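## Task

Close the lid of the tip box labelled C15 so that it latches, while the remaining two lids finish completely open. All three boxes must still rest flat within the locators of their holder plates, and nothing may count as done if only the robot is holding it there. Release everything and move the grippers away at the end.

## Robot and tools

Setup. Two arms, left_arm and right_arm, each with a parallel gripper. Three holder plates H1, H2, H3 run from the robot's left to right, each carrying a loose tip box. The ID is printed on a white sticker on the box's front wall. A lid latches only when its front edge is pushed fully down. The idle arm may be parked out of the way.

Scene frame. Origin on the table surface midway between the arms; +x points out over the table, +z up, and left_arm sits on the +y side. The names left/right refer to the arms, not to image sides. Reported hand positions can be slightly wrong, more so at long reach.

Gripper frame. Fingers point along the gripper's +z and close along its y. end_effector_position is the point between closed finger pads, roughly 2 cm short of the fingertips; closing pushes the tips about 10 mm further along +z.

execute_actions. Argument actions is a list holding zero or one item. Empty list: just report the current state. An item with rows (and optional steps, 1 to 15, default 15) runs that many control steps of 1/30 s; row k is used on step k and the final row repeats if rows run short. An item with only steps (up to 300) is a wait counted from the previous result, including thinking time. Optional pictures (boolean) toggles camera images. A rejected call sends nothing.

Row layout. Every row is 14 numbers, each in [-1, 1], always for both arms: left_arm dx, dy, dz, rx, ry, rz, opening, then right_arm in the same seven slots. dx..rz are an offset, expressed in that gripper's own axes, from the gripper's measured pose in the most recent result that showed it (for a first call in a scene before any such result, or for later calls in the same reply, from where the hand is when the action begins). Each row is counted from that same base pose, not from the previous row. Scale: 1.0 equals 0.6 m of translation or 180 degrees of rotation; rx, ry, rz form a single rotation vector. Opening is absolute, not an offset: +1 fully open (0.084 m), -1 shut. All zeros is not a hold in place: it drives the hand back to the base pose. To keep an arm still, send the offset back to where you want it in the first call of a reply, zeros afterward, and always its intended opening.

move. Argument target is one 14-number row as above (offsets, same base rules). Optional speed in m/s, 0.002 to 0.5, default 0.25; turning is capped at twice that in rad/s. Both grippers follow straight paths that finish together, lasting 0.5 to 10 s (cut off at 10 s). Rotation takes the shorter way. Paths ignore obstacles and the other arm. Hands lag, drift and may overshoot speed near full reach. Openings are sent at the start. The result adds a move: line with the ending (done, off_target, moving, held, fault), which limits acted (paced means the sent pose was clipped; held means a check blocked steps, after which the arm may jump fast), and each gripper's distance from its target. Faster contact hits harder; aiming further past a contact pushes harder.

wait. Argument seconds, 0 to 10; sends nothing new.

zoom_image. camera is one of cam_high, cam_low, cam_left_wrist, cam_right_wrist; region [x0, y0, x1, y1] in pixels from the top-left, at most 504 by 504. All images are 672x504.

finished_scene. Argument scene is the current scene number; it ends that scene irreversibly, reports whether the goal was met, and starts the next task. Answering without any tool call ends everything.

Control behaviour. Each step the commanded pose is clipped to within 70 mm and 16 degrees of the measured pose, then solved by damped inverse kinematics, position taking priority over orientation. After an action ends, an arm only continues to its last clipped pose, so far targets need follow-up actions; check the reported pose. The simulation keeps running while you think. Joint targets move at most 3.14 rad/s. Joint ranges (rad): waist -6.283 to 6.283, shoulder -2.304 to 2.304, elbow -4.224 to 0.061, forearm roll -6.283 to 6.283, wrist pitch -2.164 to 2.164, wrist roll -6.283 to 6.283.

Results. State line per arm: position (m), quaternion wxyz, velocities. grip_measured is the real finger opening on the command scale; to grip, command clearly below it (up to roughly 24 N per pad). A pose unreachable line names an arm whose command a clearance check altered; HELD marks steps not sent. Hand target shows where the controller is currently driving each hand. Torque readings are raw drive outputs with offsets and noise. Camera calibrations are given; differing ones are listed in results.

Cautions. Pressing against something firm keeps building force while the hand is short of target; moving the hand away stops it. A torque fault (load limits: waist and shoulder 56.4, elbow 47, forearm roll 25.3, wrist pitch and wrist roll 17.8 N m) freezes the arm for 10 s. Holding loads heats motors; at 80 °C the arm brakes. Never let the arms collide, never knock anything off the table, avoid slamming the lid, shifting boxes out of their locators, or disturbing the two lids that must stay open. Objects in hand may get brief tugs. Finish with grippers open and clear of the boxes.

Each tool is called after "Request:" as a command line: name --argument value for each argument, lists and objects as JSON in quotes; but a table of rows of numbers goes row by row, as --pt "numbers of a row", without its own name.

## Session

Request:
execute_actions --actions '[]'

Scene clock: 0.00 s of 7200.00 s.
left_arm: end_effector_position=(+0.0973, +0.6516, +0.3878) grip_measured=+1.00 end_effector_quat_wxyz=(-0.001, -0.011, +0.910, -0.414) end_effector_velocity=(-0.000, -0.000, +0.000) end_effector_angular_velocity=(-0.001, +0.000, -0.000) | right_arm: end_effector_position=(+0.1044, -0.7369, +0.3801) grip_measured=+1.00 end_effector_quat_wxyz=(-0.028, -0.480, +0.876, -0.039) end_effector_velocity=(+0.000, -0.001, +0.000) end_effector_angular_velocity=(-0.001, -0.001, -0.001)
Joint positions: left_arm=[ 1.311 -0.171 -0.944 -0.241 -1.6   -1.808  0.084] | right_arm=[-1.315  0.159 -0.791 -0.066 -0.87   1.033  0.084]
Joint velocities: left_arm=[ 0.     0.    -0.     0.    -0.001  0.    -0.   ] | right_arm=[-0.    -0.    -0.001  0.001  0.001  0.     0.   ]
Joint torques (N m, as the arm reports them, + toward a larger angle): no reading
Hand target (left_arm): +0.097, +0.652, +0.388; -0.001, -0.011, +0.910, -0.414
Hand target (right_arm): +0.104, -0.737, +0.380; -0.028, -0.480, +0.876, -0.039

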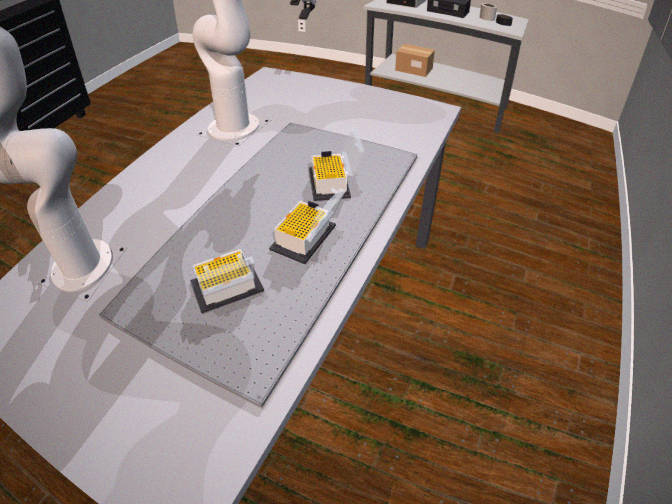

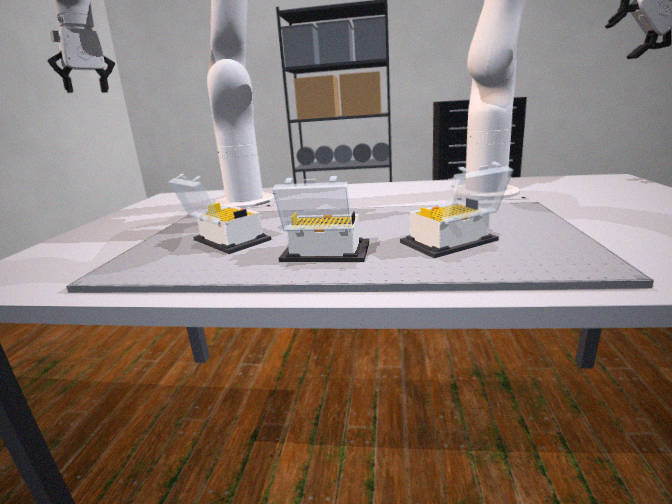

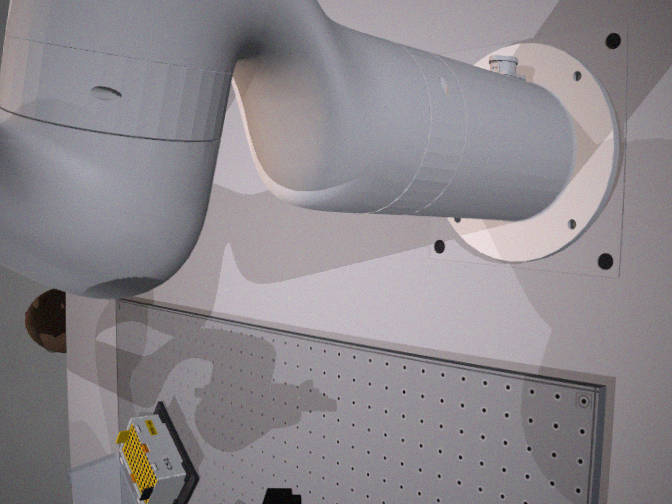

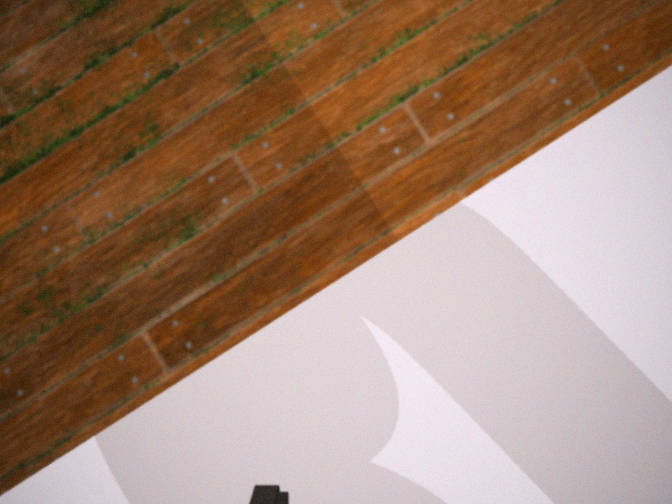

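Request:
zoom_image --camera "cam_left_wrist" --region '[60,390,220,504]'

Request:
zoom_image --camera "cam_low" --region '[150,150,530,280]'

Request:
zoom_image --camera "cam_high" --region '[170,120,410,320]'

Region (60, 390, 220, 504) of cam_left_wrist's 672x504 image, scaled by 3.150, with more detail than that image has; it fills the top 359 rows of this view, and the rest is white.

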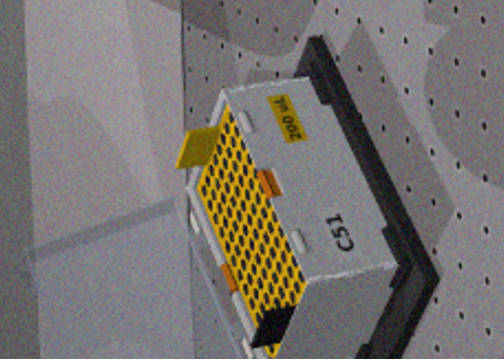

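Region (150, 150, 530, 280) of cam_low's 672x504 image, scaled by 1.326, with more detail than that image has; it fills the top 172 rows of this view, and the rest is white.

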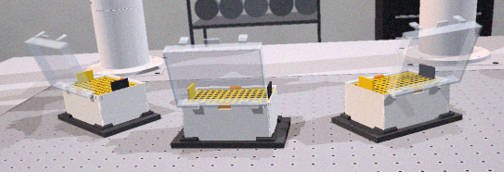

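Region (170, 120, 410, 320) of cam_high's 672x504 image, scaled by 2.100, with more detail than that image has.

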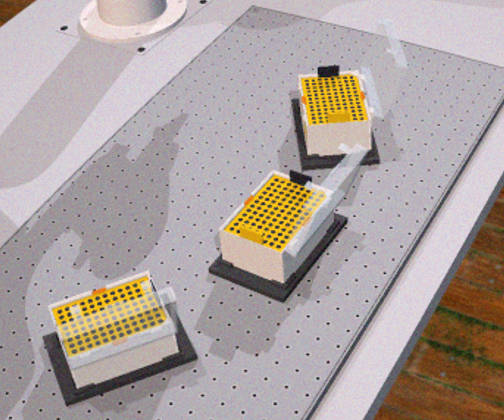

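Request:
move --target '[-0.325,-0.243,0.35,-0.254,-0.234,0.113,-1,0,0,0,0,0,0,1]' --speed 0.4

Request:
move --target '[0.15,-0.55,-0.02,0,0,0,-1,0,0,0,0,0,0,1]' --speed 0.4

Scene clock: 34.80 s of 7200.00 s.
left_arm: end_effector_position=(+0.2950, +0.4015, +0.3576) grip_measured=-1.00 end_effector_quat_wxyz=(+0.385, +0.002, +0.923, -0.009) end_effector_velocity=(-0.000, -0.001, +0.000) end_effector_angular_velocity=(+0.020, +0.019, +0.023) | right_arm: end_effector_position=(+0.1044, -0.7369, +0.3801) grip_measured=+1.00 end_effector_quat_wxyz=(-0.028, -0.480, +0.876, -0.039) end_effector_velocity=(-0.000, -0.001, +0.000) end_effector_angular_velocity=(-0.001, -0.000, -0.001)
Joint positions: left_arm=[ 0.161  0.743 -0.216 -0.513 -0.198 -2.563  0.   ] | right_arm=[-1.315  0.159 -0.791 -0.066 -0.87   1.033  0.084]
Joint velocities: left_arm=[-0.049 -0.005 -0.01   0.344  0.016 -0.374  0.   ] | right_arm=[-0.001 -0.    -0.001 -0.    -0.     0.     0.   ]
Joint torques (N m, as the arm reports them, + toward a larger angle): left_arm=[ 10.33  -4.5  -25.31   0.53   1.37  -0.42] | right_arm=[  3.69  15.34 -27.24   0.41  -0.05   0.08]
Hand target (left_arm): +0.295, +0.401, +0.358; +0.384, +0.001, +0.923, -0.007
Hand target (right_arm): +0.104, -0.737, +0.380; -0.028, -0.480, +0.876, -0.039
Off the commanded pose (left_arm): 0.002 m, 1 deg.
Off the commanded pose (right_arm): 0.000 m, 0 deg.
After step 90, 29.07 s passed at rest.
move: done
camera_calibration (this result's frames):
cam_left_wrist: T_world_to_cam=[[0.0171374, 0.999713, -0.0167542, -0.369154], [0.676714, 0.000738298, 0.736245, -0.400115], [0.736046, -0.0239551, -0.676507, 0.169652], [0, 0, 0, 1]] pos_world=[0.152219, 0.373408, 0.403169]
cam_right_wrist: T_world_to_cam=[[-0.843112, 0.535549, -0.0484726, 0.533049], [0.537653, 0.84115, -0.0582742, 0.651778], [0.00956404, -0.0751931, -0.997123, 0.453969], [0, 0, 0, 1]] pos_world=[0.0946471, -0.799582, 0.516483]

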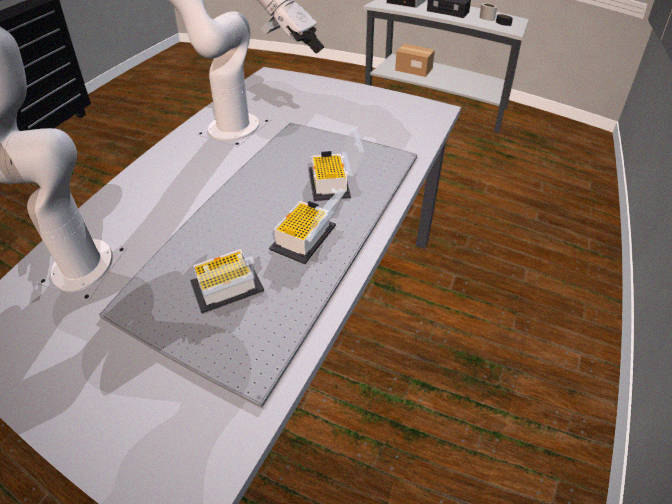

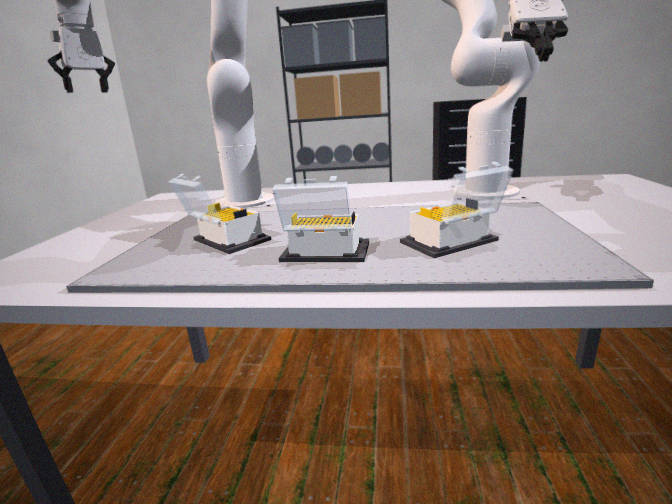

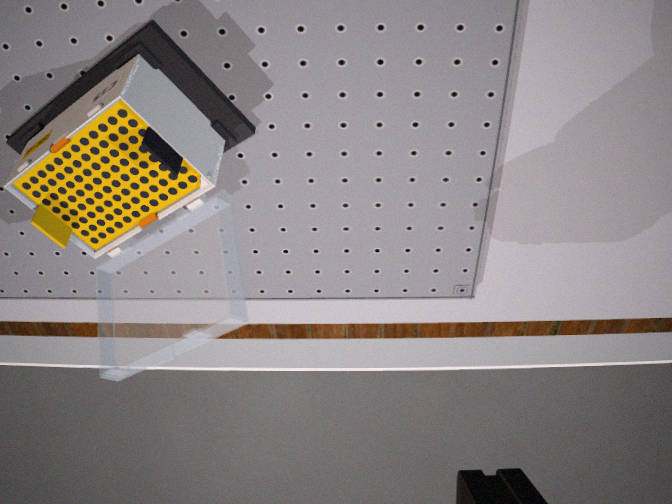

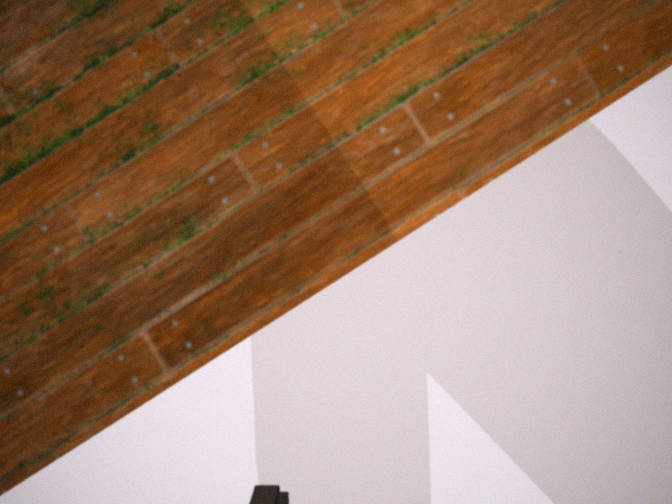

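Scene clock: 37.93 s of 7200.00 s.
left_arm: end_effector_position=(+0.2178, +0.0739, +0.3058) grip_measured=-1.00 end_effector_quat_wxyz=(+0.385, +0.002, +0.923, -0.007) end_effector_velocity=(+0.001, -0.001, +0.001) end_effector_angular_velocity=(+0.007, +0.002, +0.005) | right_arm: end_effector_position=(+0.1044, -0.7369, +0.3801) grip_measured=+1.00 end_effector_quat_wxyz=(-0.028, -0.480, +0.876, -0.039) end_effector_velocity=(+0.000, -0.000, +0.000) end_effector_angular_velocity=(-0.000, -0.001, -0.001)
Joint positions: left_arm=[-1.229  0.091 -0.488 -1.861  0.783 -2.328  0.   ] | right_arm=[-1.315  0.159 -0.791 -0.066 -0.87   1.033  0.084]
Joint velocities: left_arm=[ 0.001 -0.006 -0.008 -0.012  0.005  0.012  0.   ] | right_arm=[ 0.    -0.    -0.001  0.    -0.001  0.    -0.   ]
Joint torques (N m, as the arm reports them, + toward a larger angle): left_arm=[  7.97   9.62 -21.66   0.47   1.04  -0.26] | right_arm=[  2.88  15.24 -26.65   0.63   0.14   0.02]
Hand target (left_arm): +0.218, +0.074, +0.306; +0.385, +0.002, +0.923, -0.007
Hand target (right_arm): +0.104, -0.737, +0.380; -0.028, -0.480, +0.876, -0.039
Off the commanded pose (left_arm): 0.003 m, 0 deg.
Off the commanded pose (right_arm): 0.000 m, 0 deg.
move: done; limits=paced
camera_calibration (this result's frames):
cam_left_wrist: T_world_to_cam=[[0.0165424, 0.999785, -0.0125361, -0.0423521], [0.677193, -0.00197875, 0.735803, -0.30926], [0.735619, -0.0206613, -0.67708, 0.183664], [0, 0, 0, 1]] pos_world=[0.0750223, 0.0455258, 0.351378]
cam_right_wrist: T_world_to_cam=[[-0.843112, 0.535549, -0.0484724, 0.533048], [0.537653, 0.84115, -0.058274, 0.651778], [0.00956394, -0.0751928, -0.997123, 0.453969], [0, 0, 0, 1]] pos_world=[0.0946472, -0.799582, 0.516483]

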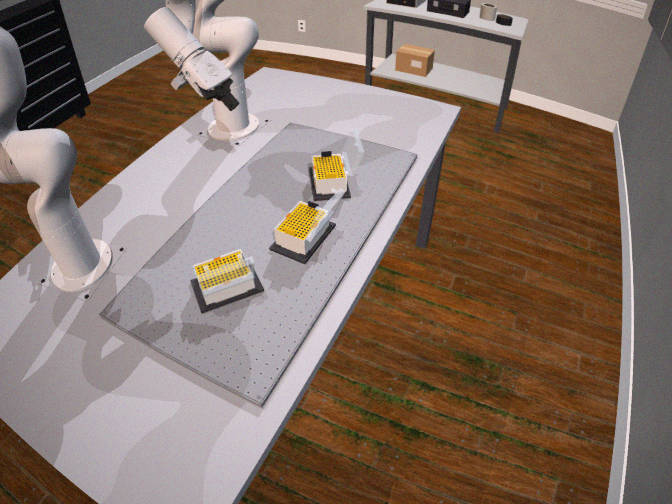

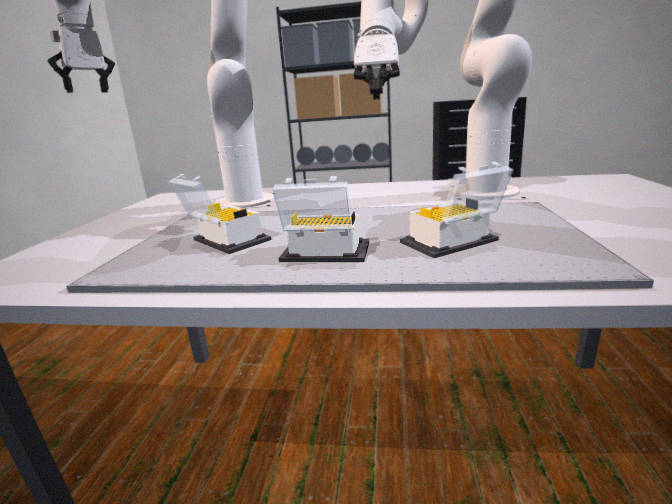

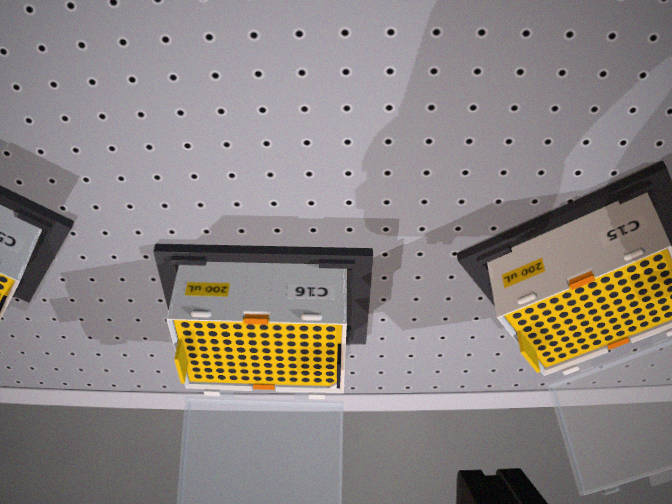

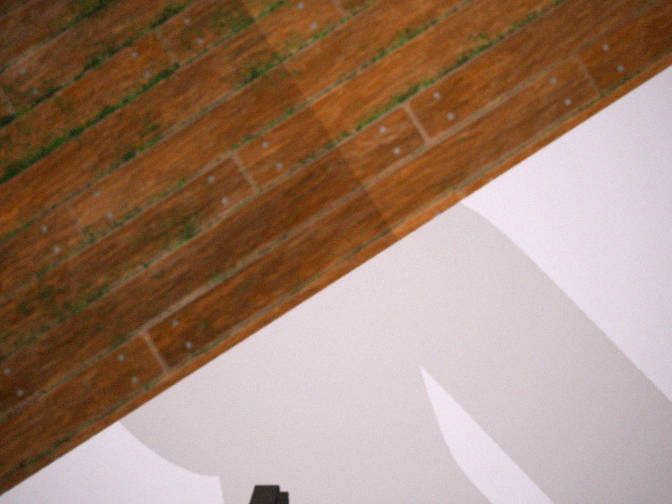

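Request:
move --target '[-0.227,0.32,0.452,0.121,0.231,0.291,0.7,0,0,0,0,0,0,1]' --speed 0.3

Request:
zoom_image --camera "cam_high" --region '[280,60,440,210]'

Request:
zoom_image --camera "cam_low" --region '[390,90,570,260]'

Scene clock: 64.30 s of 7200.00 s.
left_arm: end_effector_position=(+0.5079, +0.2578, +0.2097) grip_measured=+0.70 end_effector_quat_wxyz=(+0.001, +0.469, +0.883, -0.006) end_effector_velocity=(+0.000, +0.000, -0.000) end_effector_angular_velocity=(-0.006, +0.008, +0.000) | right_arm: end_effector_position=(+0.1044, -0.7369, +0.3801) grip_measured=+1.00 end_effector_quat_wxyz=(-0.028, -0.480, +0.876, -0.039) end_effector_velocity=(-0.000, +0.000, -0.000) end_effector_angular_velocity=(+0.001, +0.000, -0.000)
Joint positions: left_arm=[-0.173 -0.521 -1.172 -3.162  0.651  0.77   0.073] | right_arm=[-1.315  0.159 -0.791 -0.066 -0.87   1.033  0.084]
Joint velocities: left_arm=[ 0.004 -0.004 -0.006 -0.013  0.008  0.015  0.   ] | right_arm=[ 0.     0.     0.001 -0.    -0.     0.     0.   ]
Joint torques (N m, as the arm reports them, + toward a larger angle): left_arm=[  6.26  26.54 -22.35  -0.02  -0.18  -0.51] | right_arm=[  2.54  15.64 -27.     0.92   0.1   -0.06]
Hand target (left_arm): +0.508, +0.258, +0.210; +0.001, +0.469, +0.883, -0.006
Hand target (right_arm): +0.104, -0.737, +0.380; -0.028, -0.480, +0.876, -0.039
Off the commanded pose (left_arm): 0.004 m, 0 deg.
Off the commanded pose (right_arm): 0.000 m, 0 deg.
After step 90, 18.80 s passed at rest.
move: off_target (left_arm); limits=paced
camera_calibration (this result's frames):
cam_left_wrist: T_world_to_cam=[[0.83091, 0.556216, -0.0145664, -0.531073], [0.556253, -0.829782, 0.045217, -0.0149688], [0.0130635, -0.0456738, -0.998871, 0.349878], [0, 0, 0, 1]] pos_world=[0.44503, 0.298951, 0.342424]
cam_right_wrist: T_world_to_cam=[[-0.843112, 0.535549, -0.0484722, 0.533048], [0.537653, 0.84115, -0.058274, 0.651778], [0.00956385, -0.0751927, -0.997123, 0.453969], [0, 0, 0, 1]] pos_world=[0.0946471, -0.799582, 0.516483]

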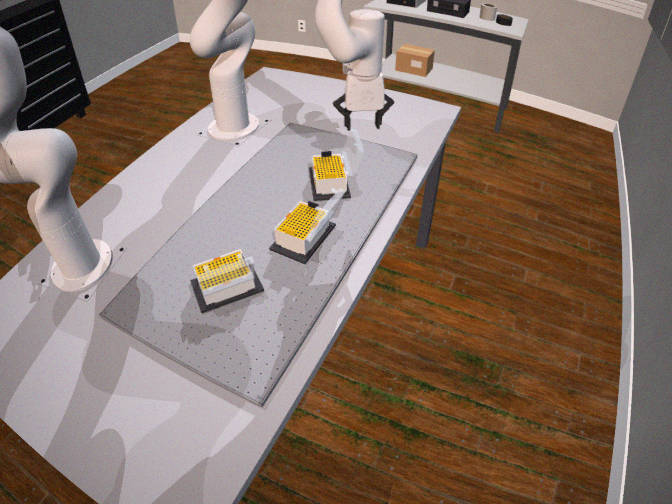

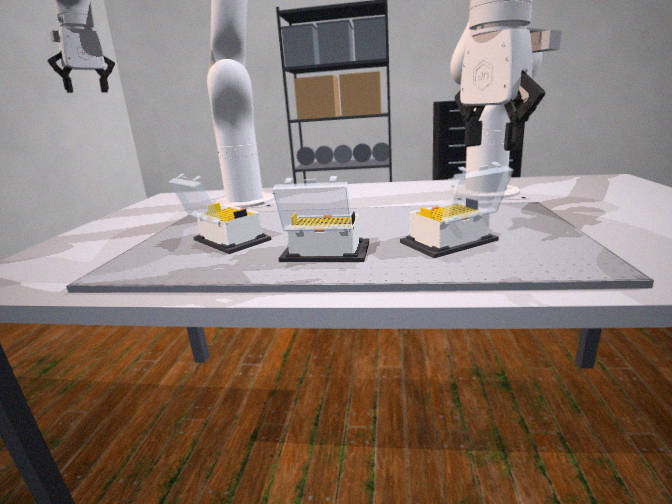

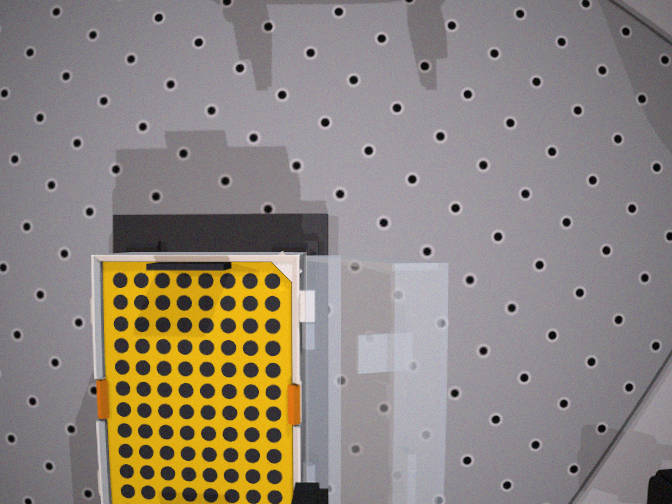

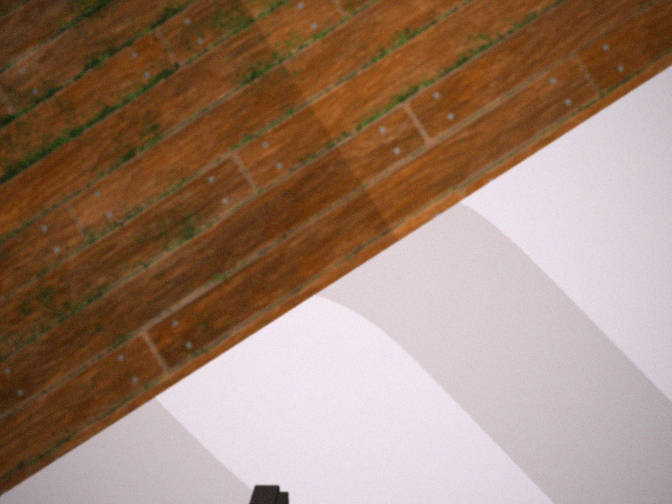

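Region (280, 60, 440, 210) of cam_high's 672x504 image, scaled by 3.150, with more detail than that image has; it fills the top 472 rows of this view, and the rest is white.

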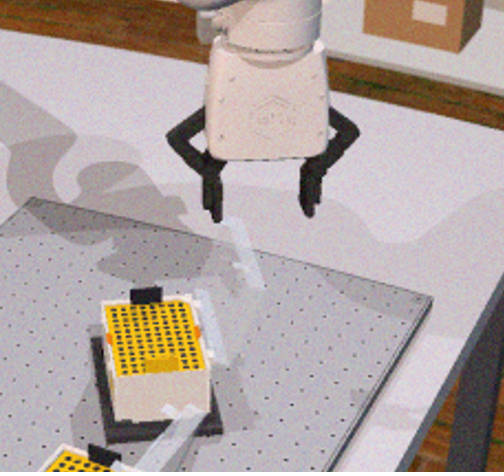

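Region (390, 90, 570, 260) of cam_low's 672x504 image, scaled by 2.800, with more detail than that image has.

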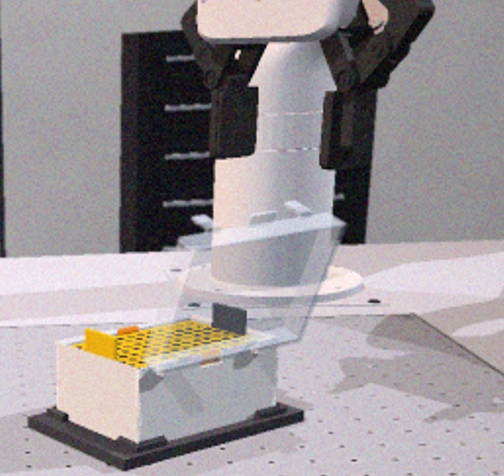

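Request:
move --target '[0,-0.017,0.086,0,0,0,0.1,0,0,0,0,0,0,1]' --speed 0.1

Request:
move --target '[0,-0.046,-0.009,0,0,0,-0.2,0,0,0,0,0,0,1]' --speed 0.05

Request:
zoom_image --camera "cam_low" --region '[390,90,570,260]'

Scene clock: 82.33 s of 7200.00 s.
left_arm: end_effector_position=(+0.4996, +0.2517, +0.1585) grip_measured=+0.09 end_effector_quat_wxyz=(+0.002, +0.469, +0.883, -0.006) end_effector_velocity=(-0.000, -0.000, -0.002) end_effector_angular_velocity=(-0.000, -0.000, +0.000) | right_arm: end_effector_position=(+0.1044, -0.7369, +0.3801) grip_measured=+1.00 end_effector_quat_wxyz=(-0.028, -0.480, +0.876, -0.039) end_effector_velocity=(-0.000, -0.000, +0.000) end_effector_angular_velocity=(-0.001, +0.001, +0.001)
Joint positions: left_arm=[-0.186 -0.585 -1.131 -3.165  0.546  0.759  0.048] | right_arm=[-1.315  0.159 -0.791 -0.066 -0.87   1.033  0.084]
Joint velocities: left_arm=[-0.001 -0.004  0.001 -0.    -0.005 -0.001 -0.   ] | right_arm=[-0.    -0.    -0.    -0.002 -0.    -0.    -0.   ]
Joint torques (N m, as the arm reports them, + toward a larger angle): left_arm=[  7.35  26.93 -21.34  -0.17  -0.03  -0.57] | right_arm=[  3.17  13.96 -26.93   1.15   0.21   0.03]
Hand target (left_arm): +0.499, +0.252, +0.158; +0.001, +0.469, +0.883, -0.006
Hand target (right_arm): +0.104, -0.737, +0.380; -0.028, -0.480, +0.876, -0.039
Off the commanded pose (left_arm): 0.000 m, 0 deg.
Off the commanded pose (right_arm): 0.000 m, 0 deg.
After step 90, 14.07 s passed at rest.
move: done
camera_calibration (this result's frames):
cam_left_wrist: T_world_to_cam=[[0.830787, 0.556411, -0.0141473, -0.521562], [0.55643, -0.829667, 0.0451563, -0.0131791], [0.0133879, -0.0453872, -0.99888, 0.298371], [0, 0, 0, 1]] pos_world=[0.436645, 0.29281, 0.291253]
cam_right_wrist: T_world_to_cam=[[-0.843112, 0.535549, -0.0484723, 0.533048], [0.537653, 0.84115, -0.0582741, 0.651778], [0.0095638, -0.0751929, -0.997123, 0.453969], [0, 0, 0, 1]] pos_world=[0.0946471, -0.799582, 0.516483]

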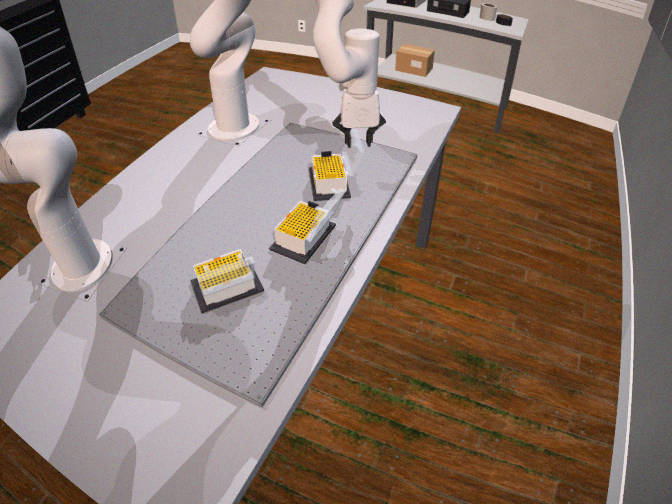

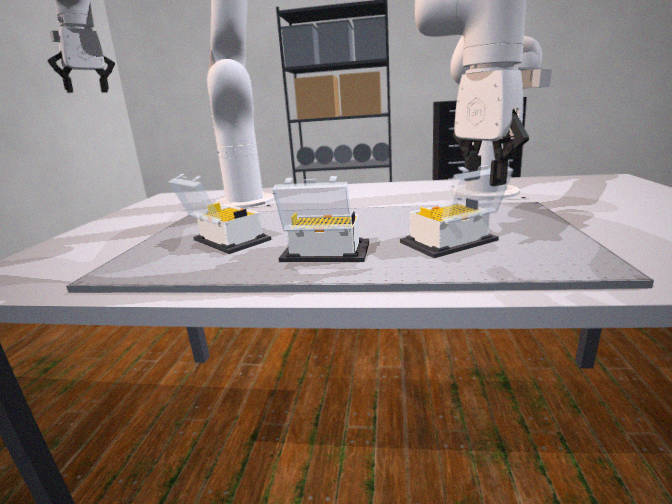

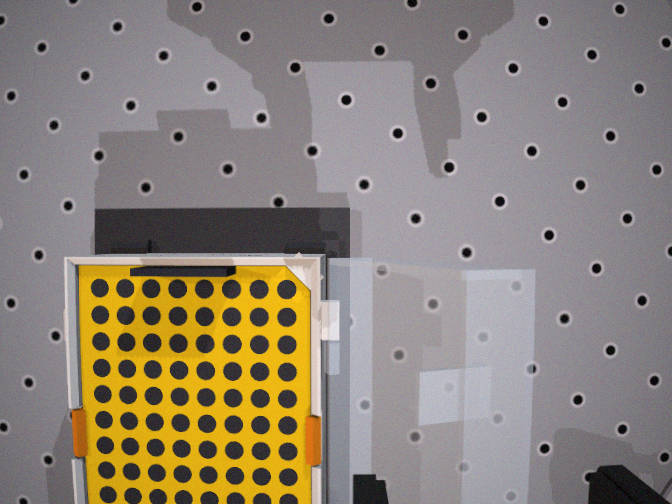

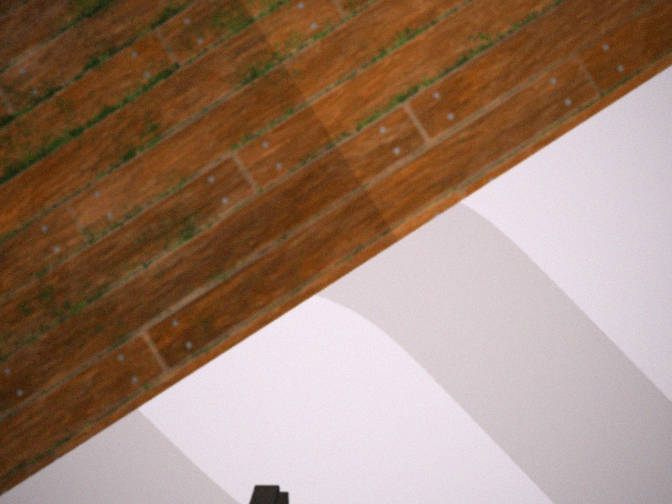

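Scene clock: 83.30 s of 7200.00 s.
left_arm: end_effector_position=(+0.4767, +0.2367, +0.1640) grip_measured=-0.21 end_effector_quat_wxyz=(+0.001, +0.469, +0.883, -0.006) end_effector_velocity=(-0.001, -0.001, +0.000) end_effector_angular_velocity=(+0.000, -0.001, +0.000) | right_arm: end_effector_position=(+0.1044, -0.7369, +0.3801) grip_measured=+1.00 end_effector_quat_wxyz=(-0.028, -0.480, +0.876, -0.039) end_effector_velocity=(-0.000, +0.000, -0.000) end_effector_angular_velocity=(+0.000, +0.001, -0.000)
Joint positions: left_arm=[-0.223 -0.54  -1.074 -3.165  0.534  0.723  0.035] | right_arm=[-1.315  0.159 -0.791 -0.066 -0.87   1.033  0.084]
Joint velocities: left_arm=[-0.002  0.003  0.003  0.    -0.001 -0.003  0.   ] | right_arm=[-0.     0.     0.001 -0.001 -0.     0.    -0.   ]
Joint torques (N m, as the arm reports them, + toward a larger angle): left_arm=[  9.79  24.66 -21.36  -0.86  -0.16  -0.31] | right_arm=[  3.48  15.78 -26.36   0.16   0.07   0.05]
Hand target (left_arm): +0.477, +0.237, +0.164; +0.001, +0.469, +0.883, -0.006
Hand target (right_arm): +0.104, -0.737, +0.380; -0.028, -0.480, +0.876, -0.039
Off the commanded pose (left_arm): 0.000 m, 0 deg.
Off the commanded pose (right_arm): 0.000 m, 0 deg.
move: done
camera_calibration (this result's frames):
cam_left_wrist: T_world_to_cam=[[0.83075, 0.556467, -0.0140727, -0.494131], [0.556485, -0.82964, 0.0449639, -0.0132054], [0.0133457, -0.045185, -0.998889, 0.303426], [0, 0, 0, 1]] pos_world=[0.413798, 0.277722, 0.296729]
cam_right_wrist: T_world_to_cam=[[-0.843112, 0.535549, -0.0484723, 0.533048], [0.537653, 0.84115, -0.0582742, 0.651779], [0.00956383, -0.075193, -0.997123, 0.453969], [0, 0, 0, 1]] pos_world=[0.0946471, -0.799582, 0.516483]

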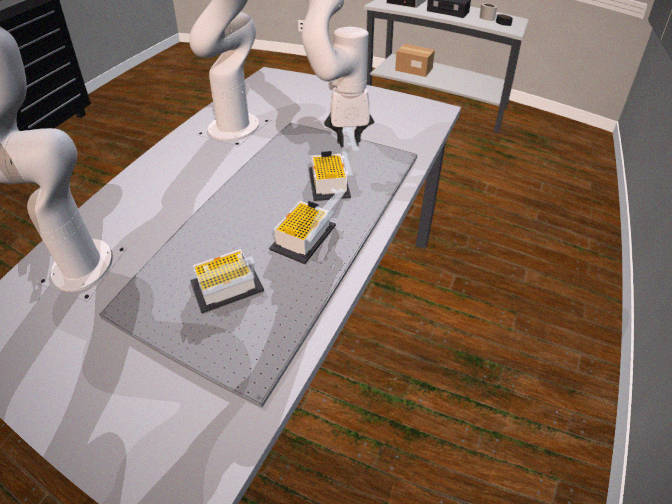

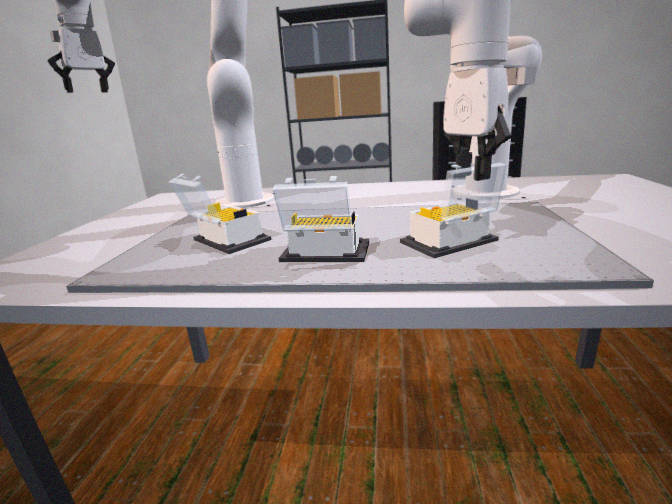

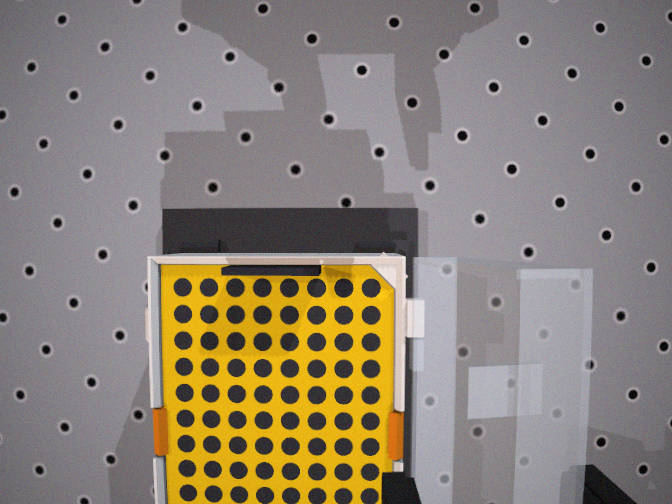

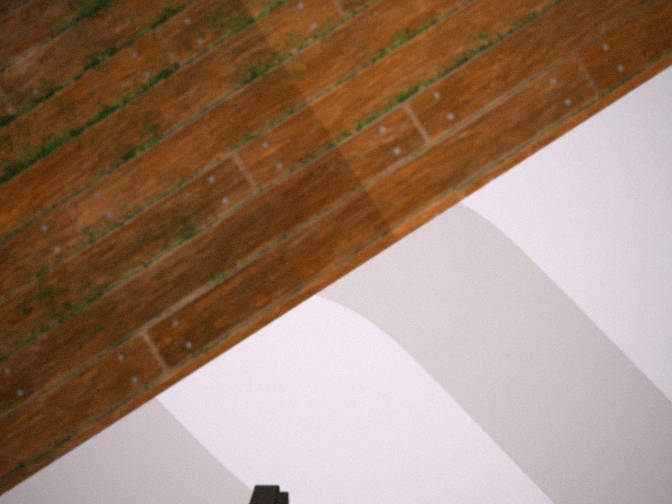

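Region (390, 90, 570, 260) of cam_low's 672x504 image, scaled by 2.800, with more detail than that image has.

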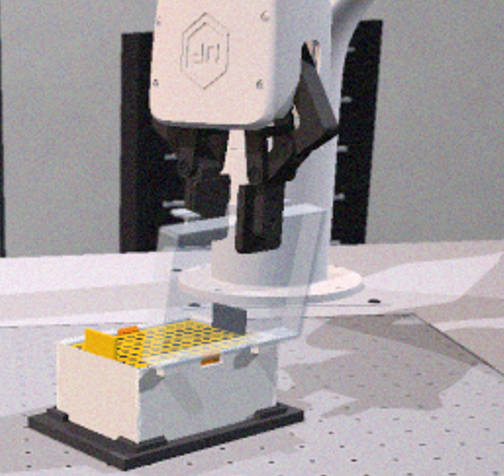

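Request:
move --target '[0,-0.074,0.018,-0.167,0,0,-0.3,0,0,0,0,0,0,1]' --speed 0.1

Request:
zoom_image --camera "cam_high" --region '[270,80,400,210]'

Scene clock: 90.90 s of 7200.00 s.
left_arm: end_effector_position=(+0.4405, +0.2132, +0.1536) grip_measured=-0.32 end_effector_quat_wxyz=(+0.124, +0.452, +0.854, +0.225) end_effector_velocity=(-0.001, +0.001, -0.000) end_effector_angular_velocity=(+0.005, -0.015, +0.000) | right_arm: end_effector_position=(+0.1044, -0.7369, +0.3801) grip_measured=+1.00 end_effector_quat_wxyz=(-0.028, -0.480, +0.876, -0.039) end_effector_velocity=(+0.000, +0.000, +0.000) end_effector_angular_velocity=(-0.000, +0.000, +0.001)
Joint positions: left_arm=[-0.504 -0.451 -0.799 -1.789  0.479 -0.852  0.03 ] | right_arm=[-1.315  0.159 -0.791 -0.066 -0.87   1.033  0.084]
Joint velocities: left_arm=[-0.005  0.001  0.009  0.039  0.009 -0.045  0.   ] | right_arm=[ 0.001  0.     0.    -0.    -0.     0.     0.   ]
Joint torques (N m, as the arm reports them, + toward a larger angle): left_arm=[  8.28  20.52 -17.35  -0.49   0.83  -0.43] | right_arm=[  3.84  14.42 -26.76   0.76   0.23   0.09]
Hand target (left_arm): +0.440, +0.213, +0.153; +0.124, +0.452, +0.854, +0.225
Hand target (right_arm): +0.104, -0.737, +0.380; -0.028, -0.480, +0.876, -0.039
Off the commanded pose (left_arm): 0.002 m, 0 deg.
Off the commanded pose (right_arm): 0.000 m, 0 deg.
After step 90, 1.53 s passed at rest.
move: done
camera_calibration (this result's frames):
cam_left_wrist: T_world_to_cam=[[0.720996, 0.488557, 0.491402, -0.465932], [0.542273, -0.839306, 0.0388105, -0.00275356], [0.431398, 0.238492, -0.870068, 0.0280401], [0, 0, 0, 1]] pos_world=[0.325332, 0.218636, 0.253464]
cam_right_wrist: T_world_to_cam=[[-0.843112, 0.535549, -0.0484723, 0.533048], [0.537653, 0.84115, -0.0582742, 0.651779], [0.0095638, -0.0751929, -0.997123, 0.453969], [0, 0, 0, 1]] pos_world=[0.0946472, -0.799582, 0.516483]

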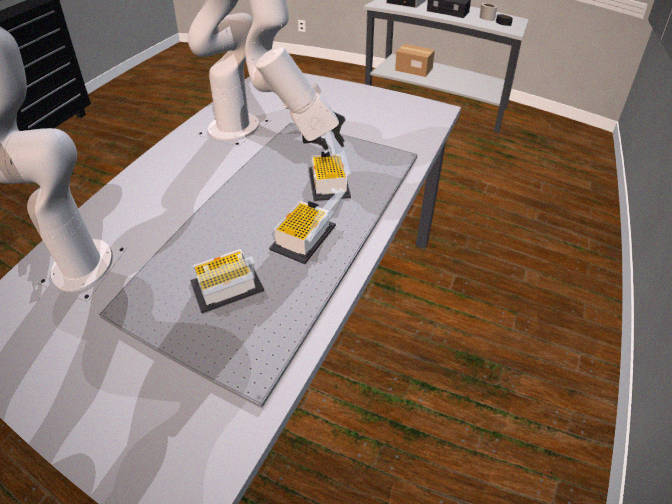

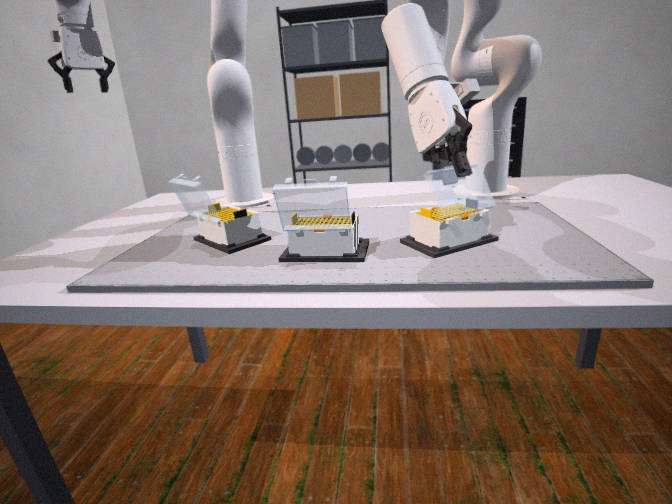

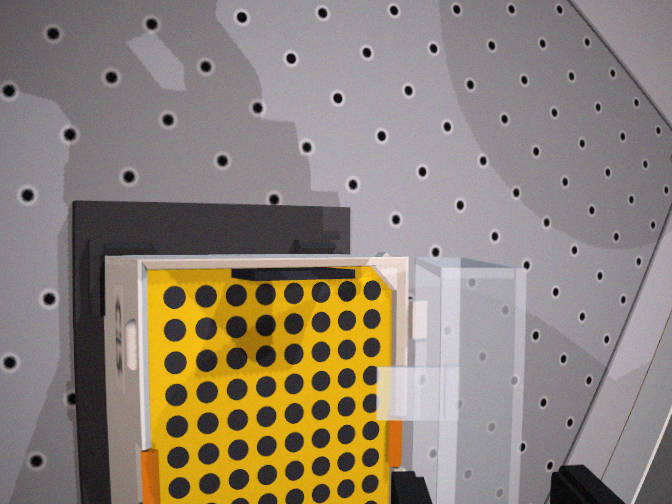

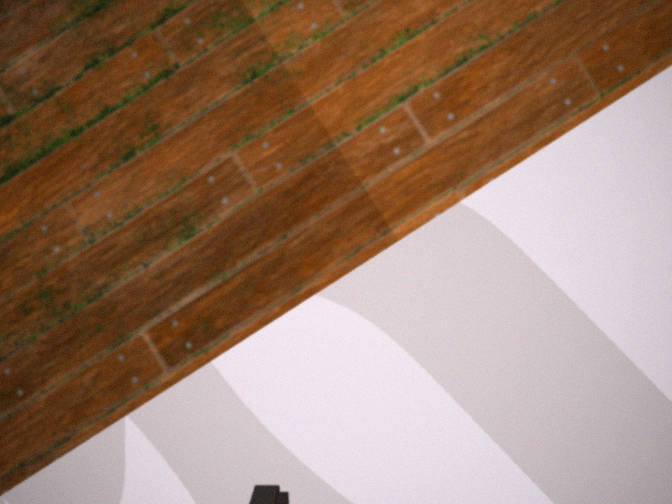

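Region (270, 80, 400, 210) of cam_high's 672x504 image, scaled by 3.877, with more detail than that image has.

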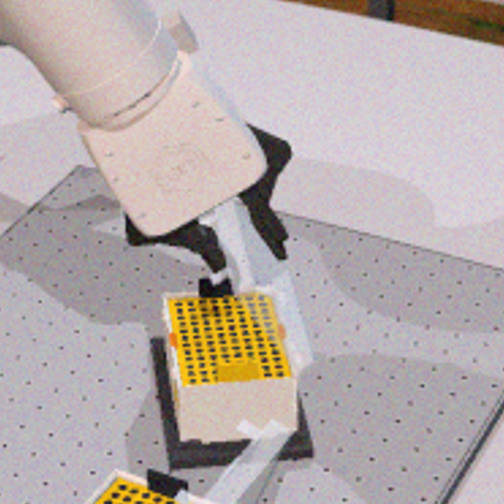

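Request:
move --target '[0,-0.078,0.006,-0.167,0,0,-0.3,0,0,0,0,0,0,1]' --speed 0.12

Request:
zoom_image --camera "cam_high" --region '[270,110,370,210]'

Scene clock: 97.63 s of 7200.00 s.
left_arm: end_effector_position=(+0.4087, +0.1918, +0.1281) grip_measured=-0.32 end_effector_quat_wxyz=(+0.238, +0.404, +0.766, +0.438) end_effector_velocity=(-0.001, -0.000, -0.001) end_effector_angular_velocity=(+0.005, -0.009, +0.002) | right_arm: end_effector_position=(+0.1044, -0.7369, +0.3801) grip_measured=+1.00 end_effector_quat_wxyz=(-0.028, -0.480, +0.876, -0.039) end_effector_velocity=(+0.000, -0.000, +0.000) end_effector_angular_velocity=(-0.001, -0.000, +0.001)
Joint positions: left_arm=[-0.787 -0.681 -0.74  -1.46   1.037 -1.515  0.03 ] | right_arm=[-1.315  0.159 -0.791 -0.066 -0.87   1.033  0.084]
Joint velocities: left_arm=[-0.005 -0.008 -0.002 -0.002  0.012 -0.008  0.   ] | right_arm=[ 0.001  0.    -0.    -0.     0.     0.    -0.   ]
Joint torques (N m, as the arm reports them, + toward a larger angle): left_arm=[  7.43  23.05 -13.06  -0.43   2.04  -0.52] | right_arm=[  5.19  16.89 -27.11  -0.03   0.01  -0.1 ]
Hand target (left_arm): +0.409, +0.192, +0.128; +0.239, +0.404, +0.766, +0.439
Hand target (right_arm): +0.104, -0.737, +0.380; -0.028, -0.480, +0.876, -0.039
Off the commanded pose (left_arm): 0.001 m, 0 deg.
Off the commanded pose (right_arm): 0.000 m, 0 deg.
After step 90, 1.17 s passed at rest.
move: done
camera_calibration (this result's frames):
cam_left_wrist: T_world_to_cam=[[0.417071, 0.287744, 0.862122, -0.304777], [0.530633, -0.847201, 0.0260583, 0.00539477], [0.737889, 0.446603, -0.50603, -0.187145], [0, 0, 0, 1]] pos_world=[0.262343, 0.175848, 0.167914]
cam_right_wrist: T_world_to_cam=[[-0.843112, 0.535549, -0.0484724, 0.533048], [0.537653, 0.84115, -0.0582742, 0.651779], [0.00956392, -0.075193, -0.997123, 0.453969], [0, 0, 0, 1]] pos_world=[0.0946472, -0.799582, 0.516483]

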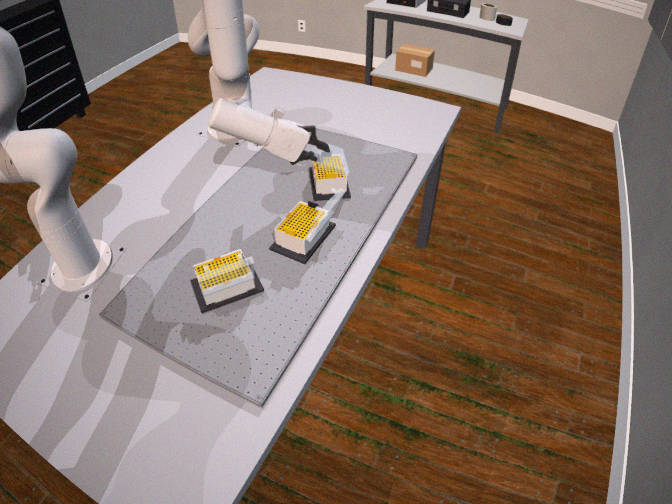

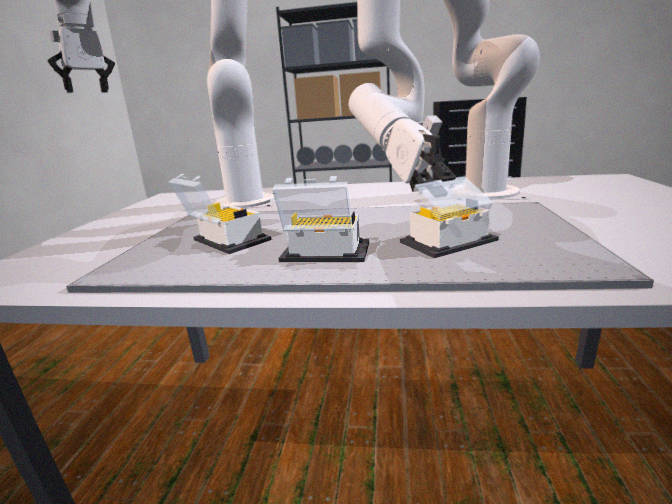

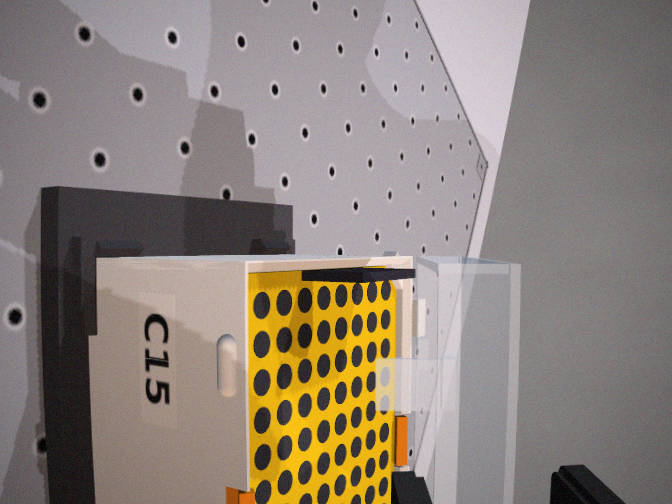

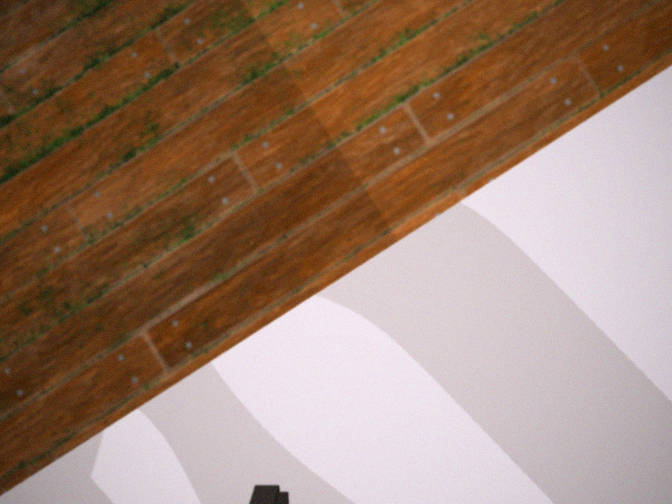

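Region (270, 110, 370, 210) of cam_high's 672x504 image, scaled by 5.040, with more detail than that image has.

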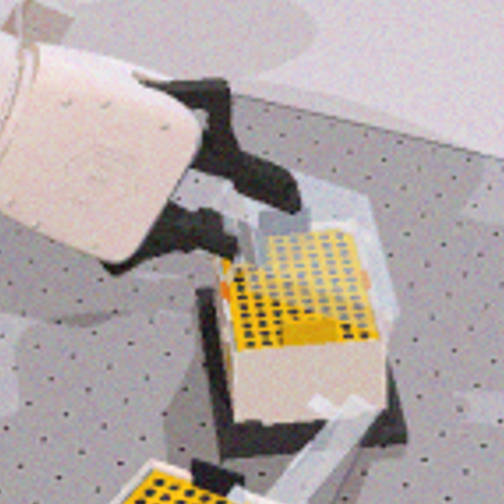

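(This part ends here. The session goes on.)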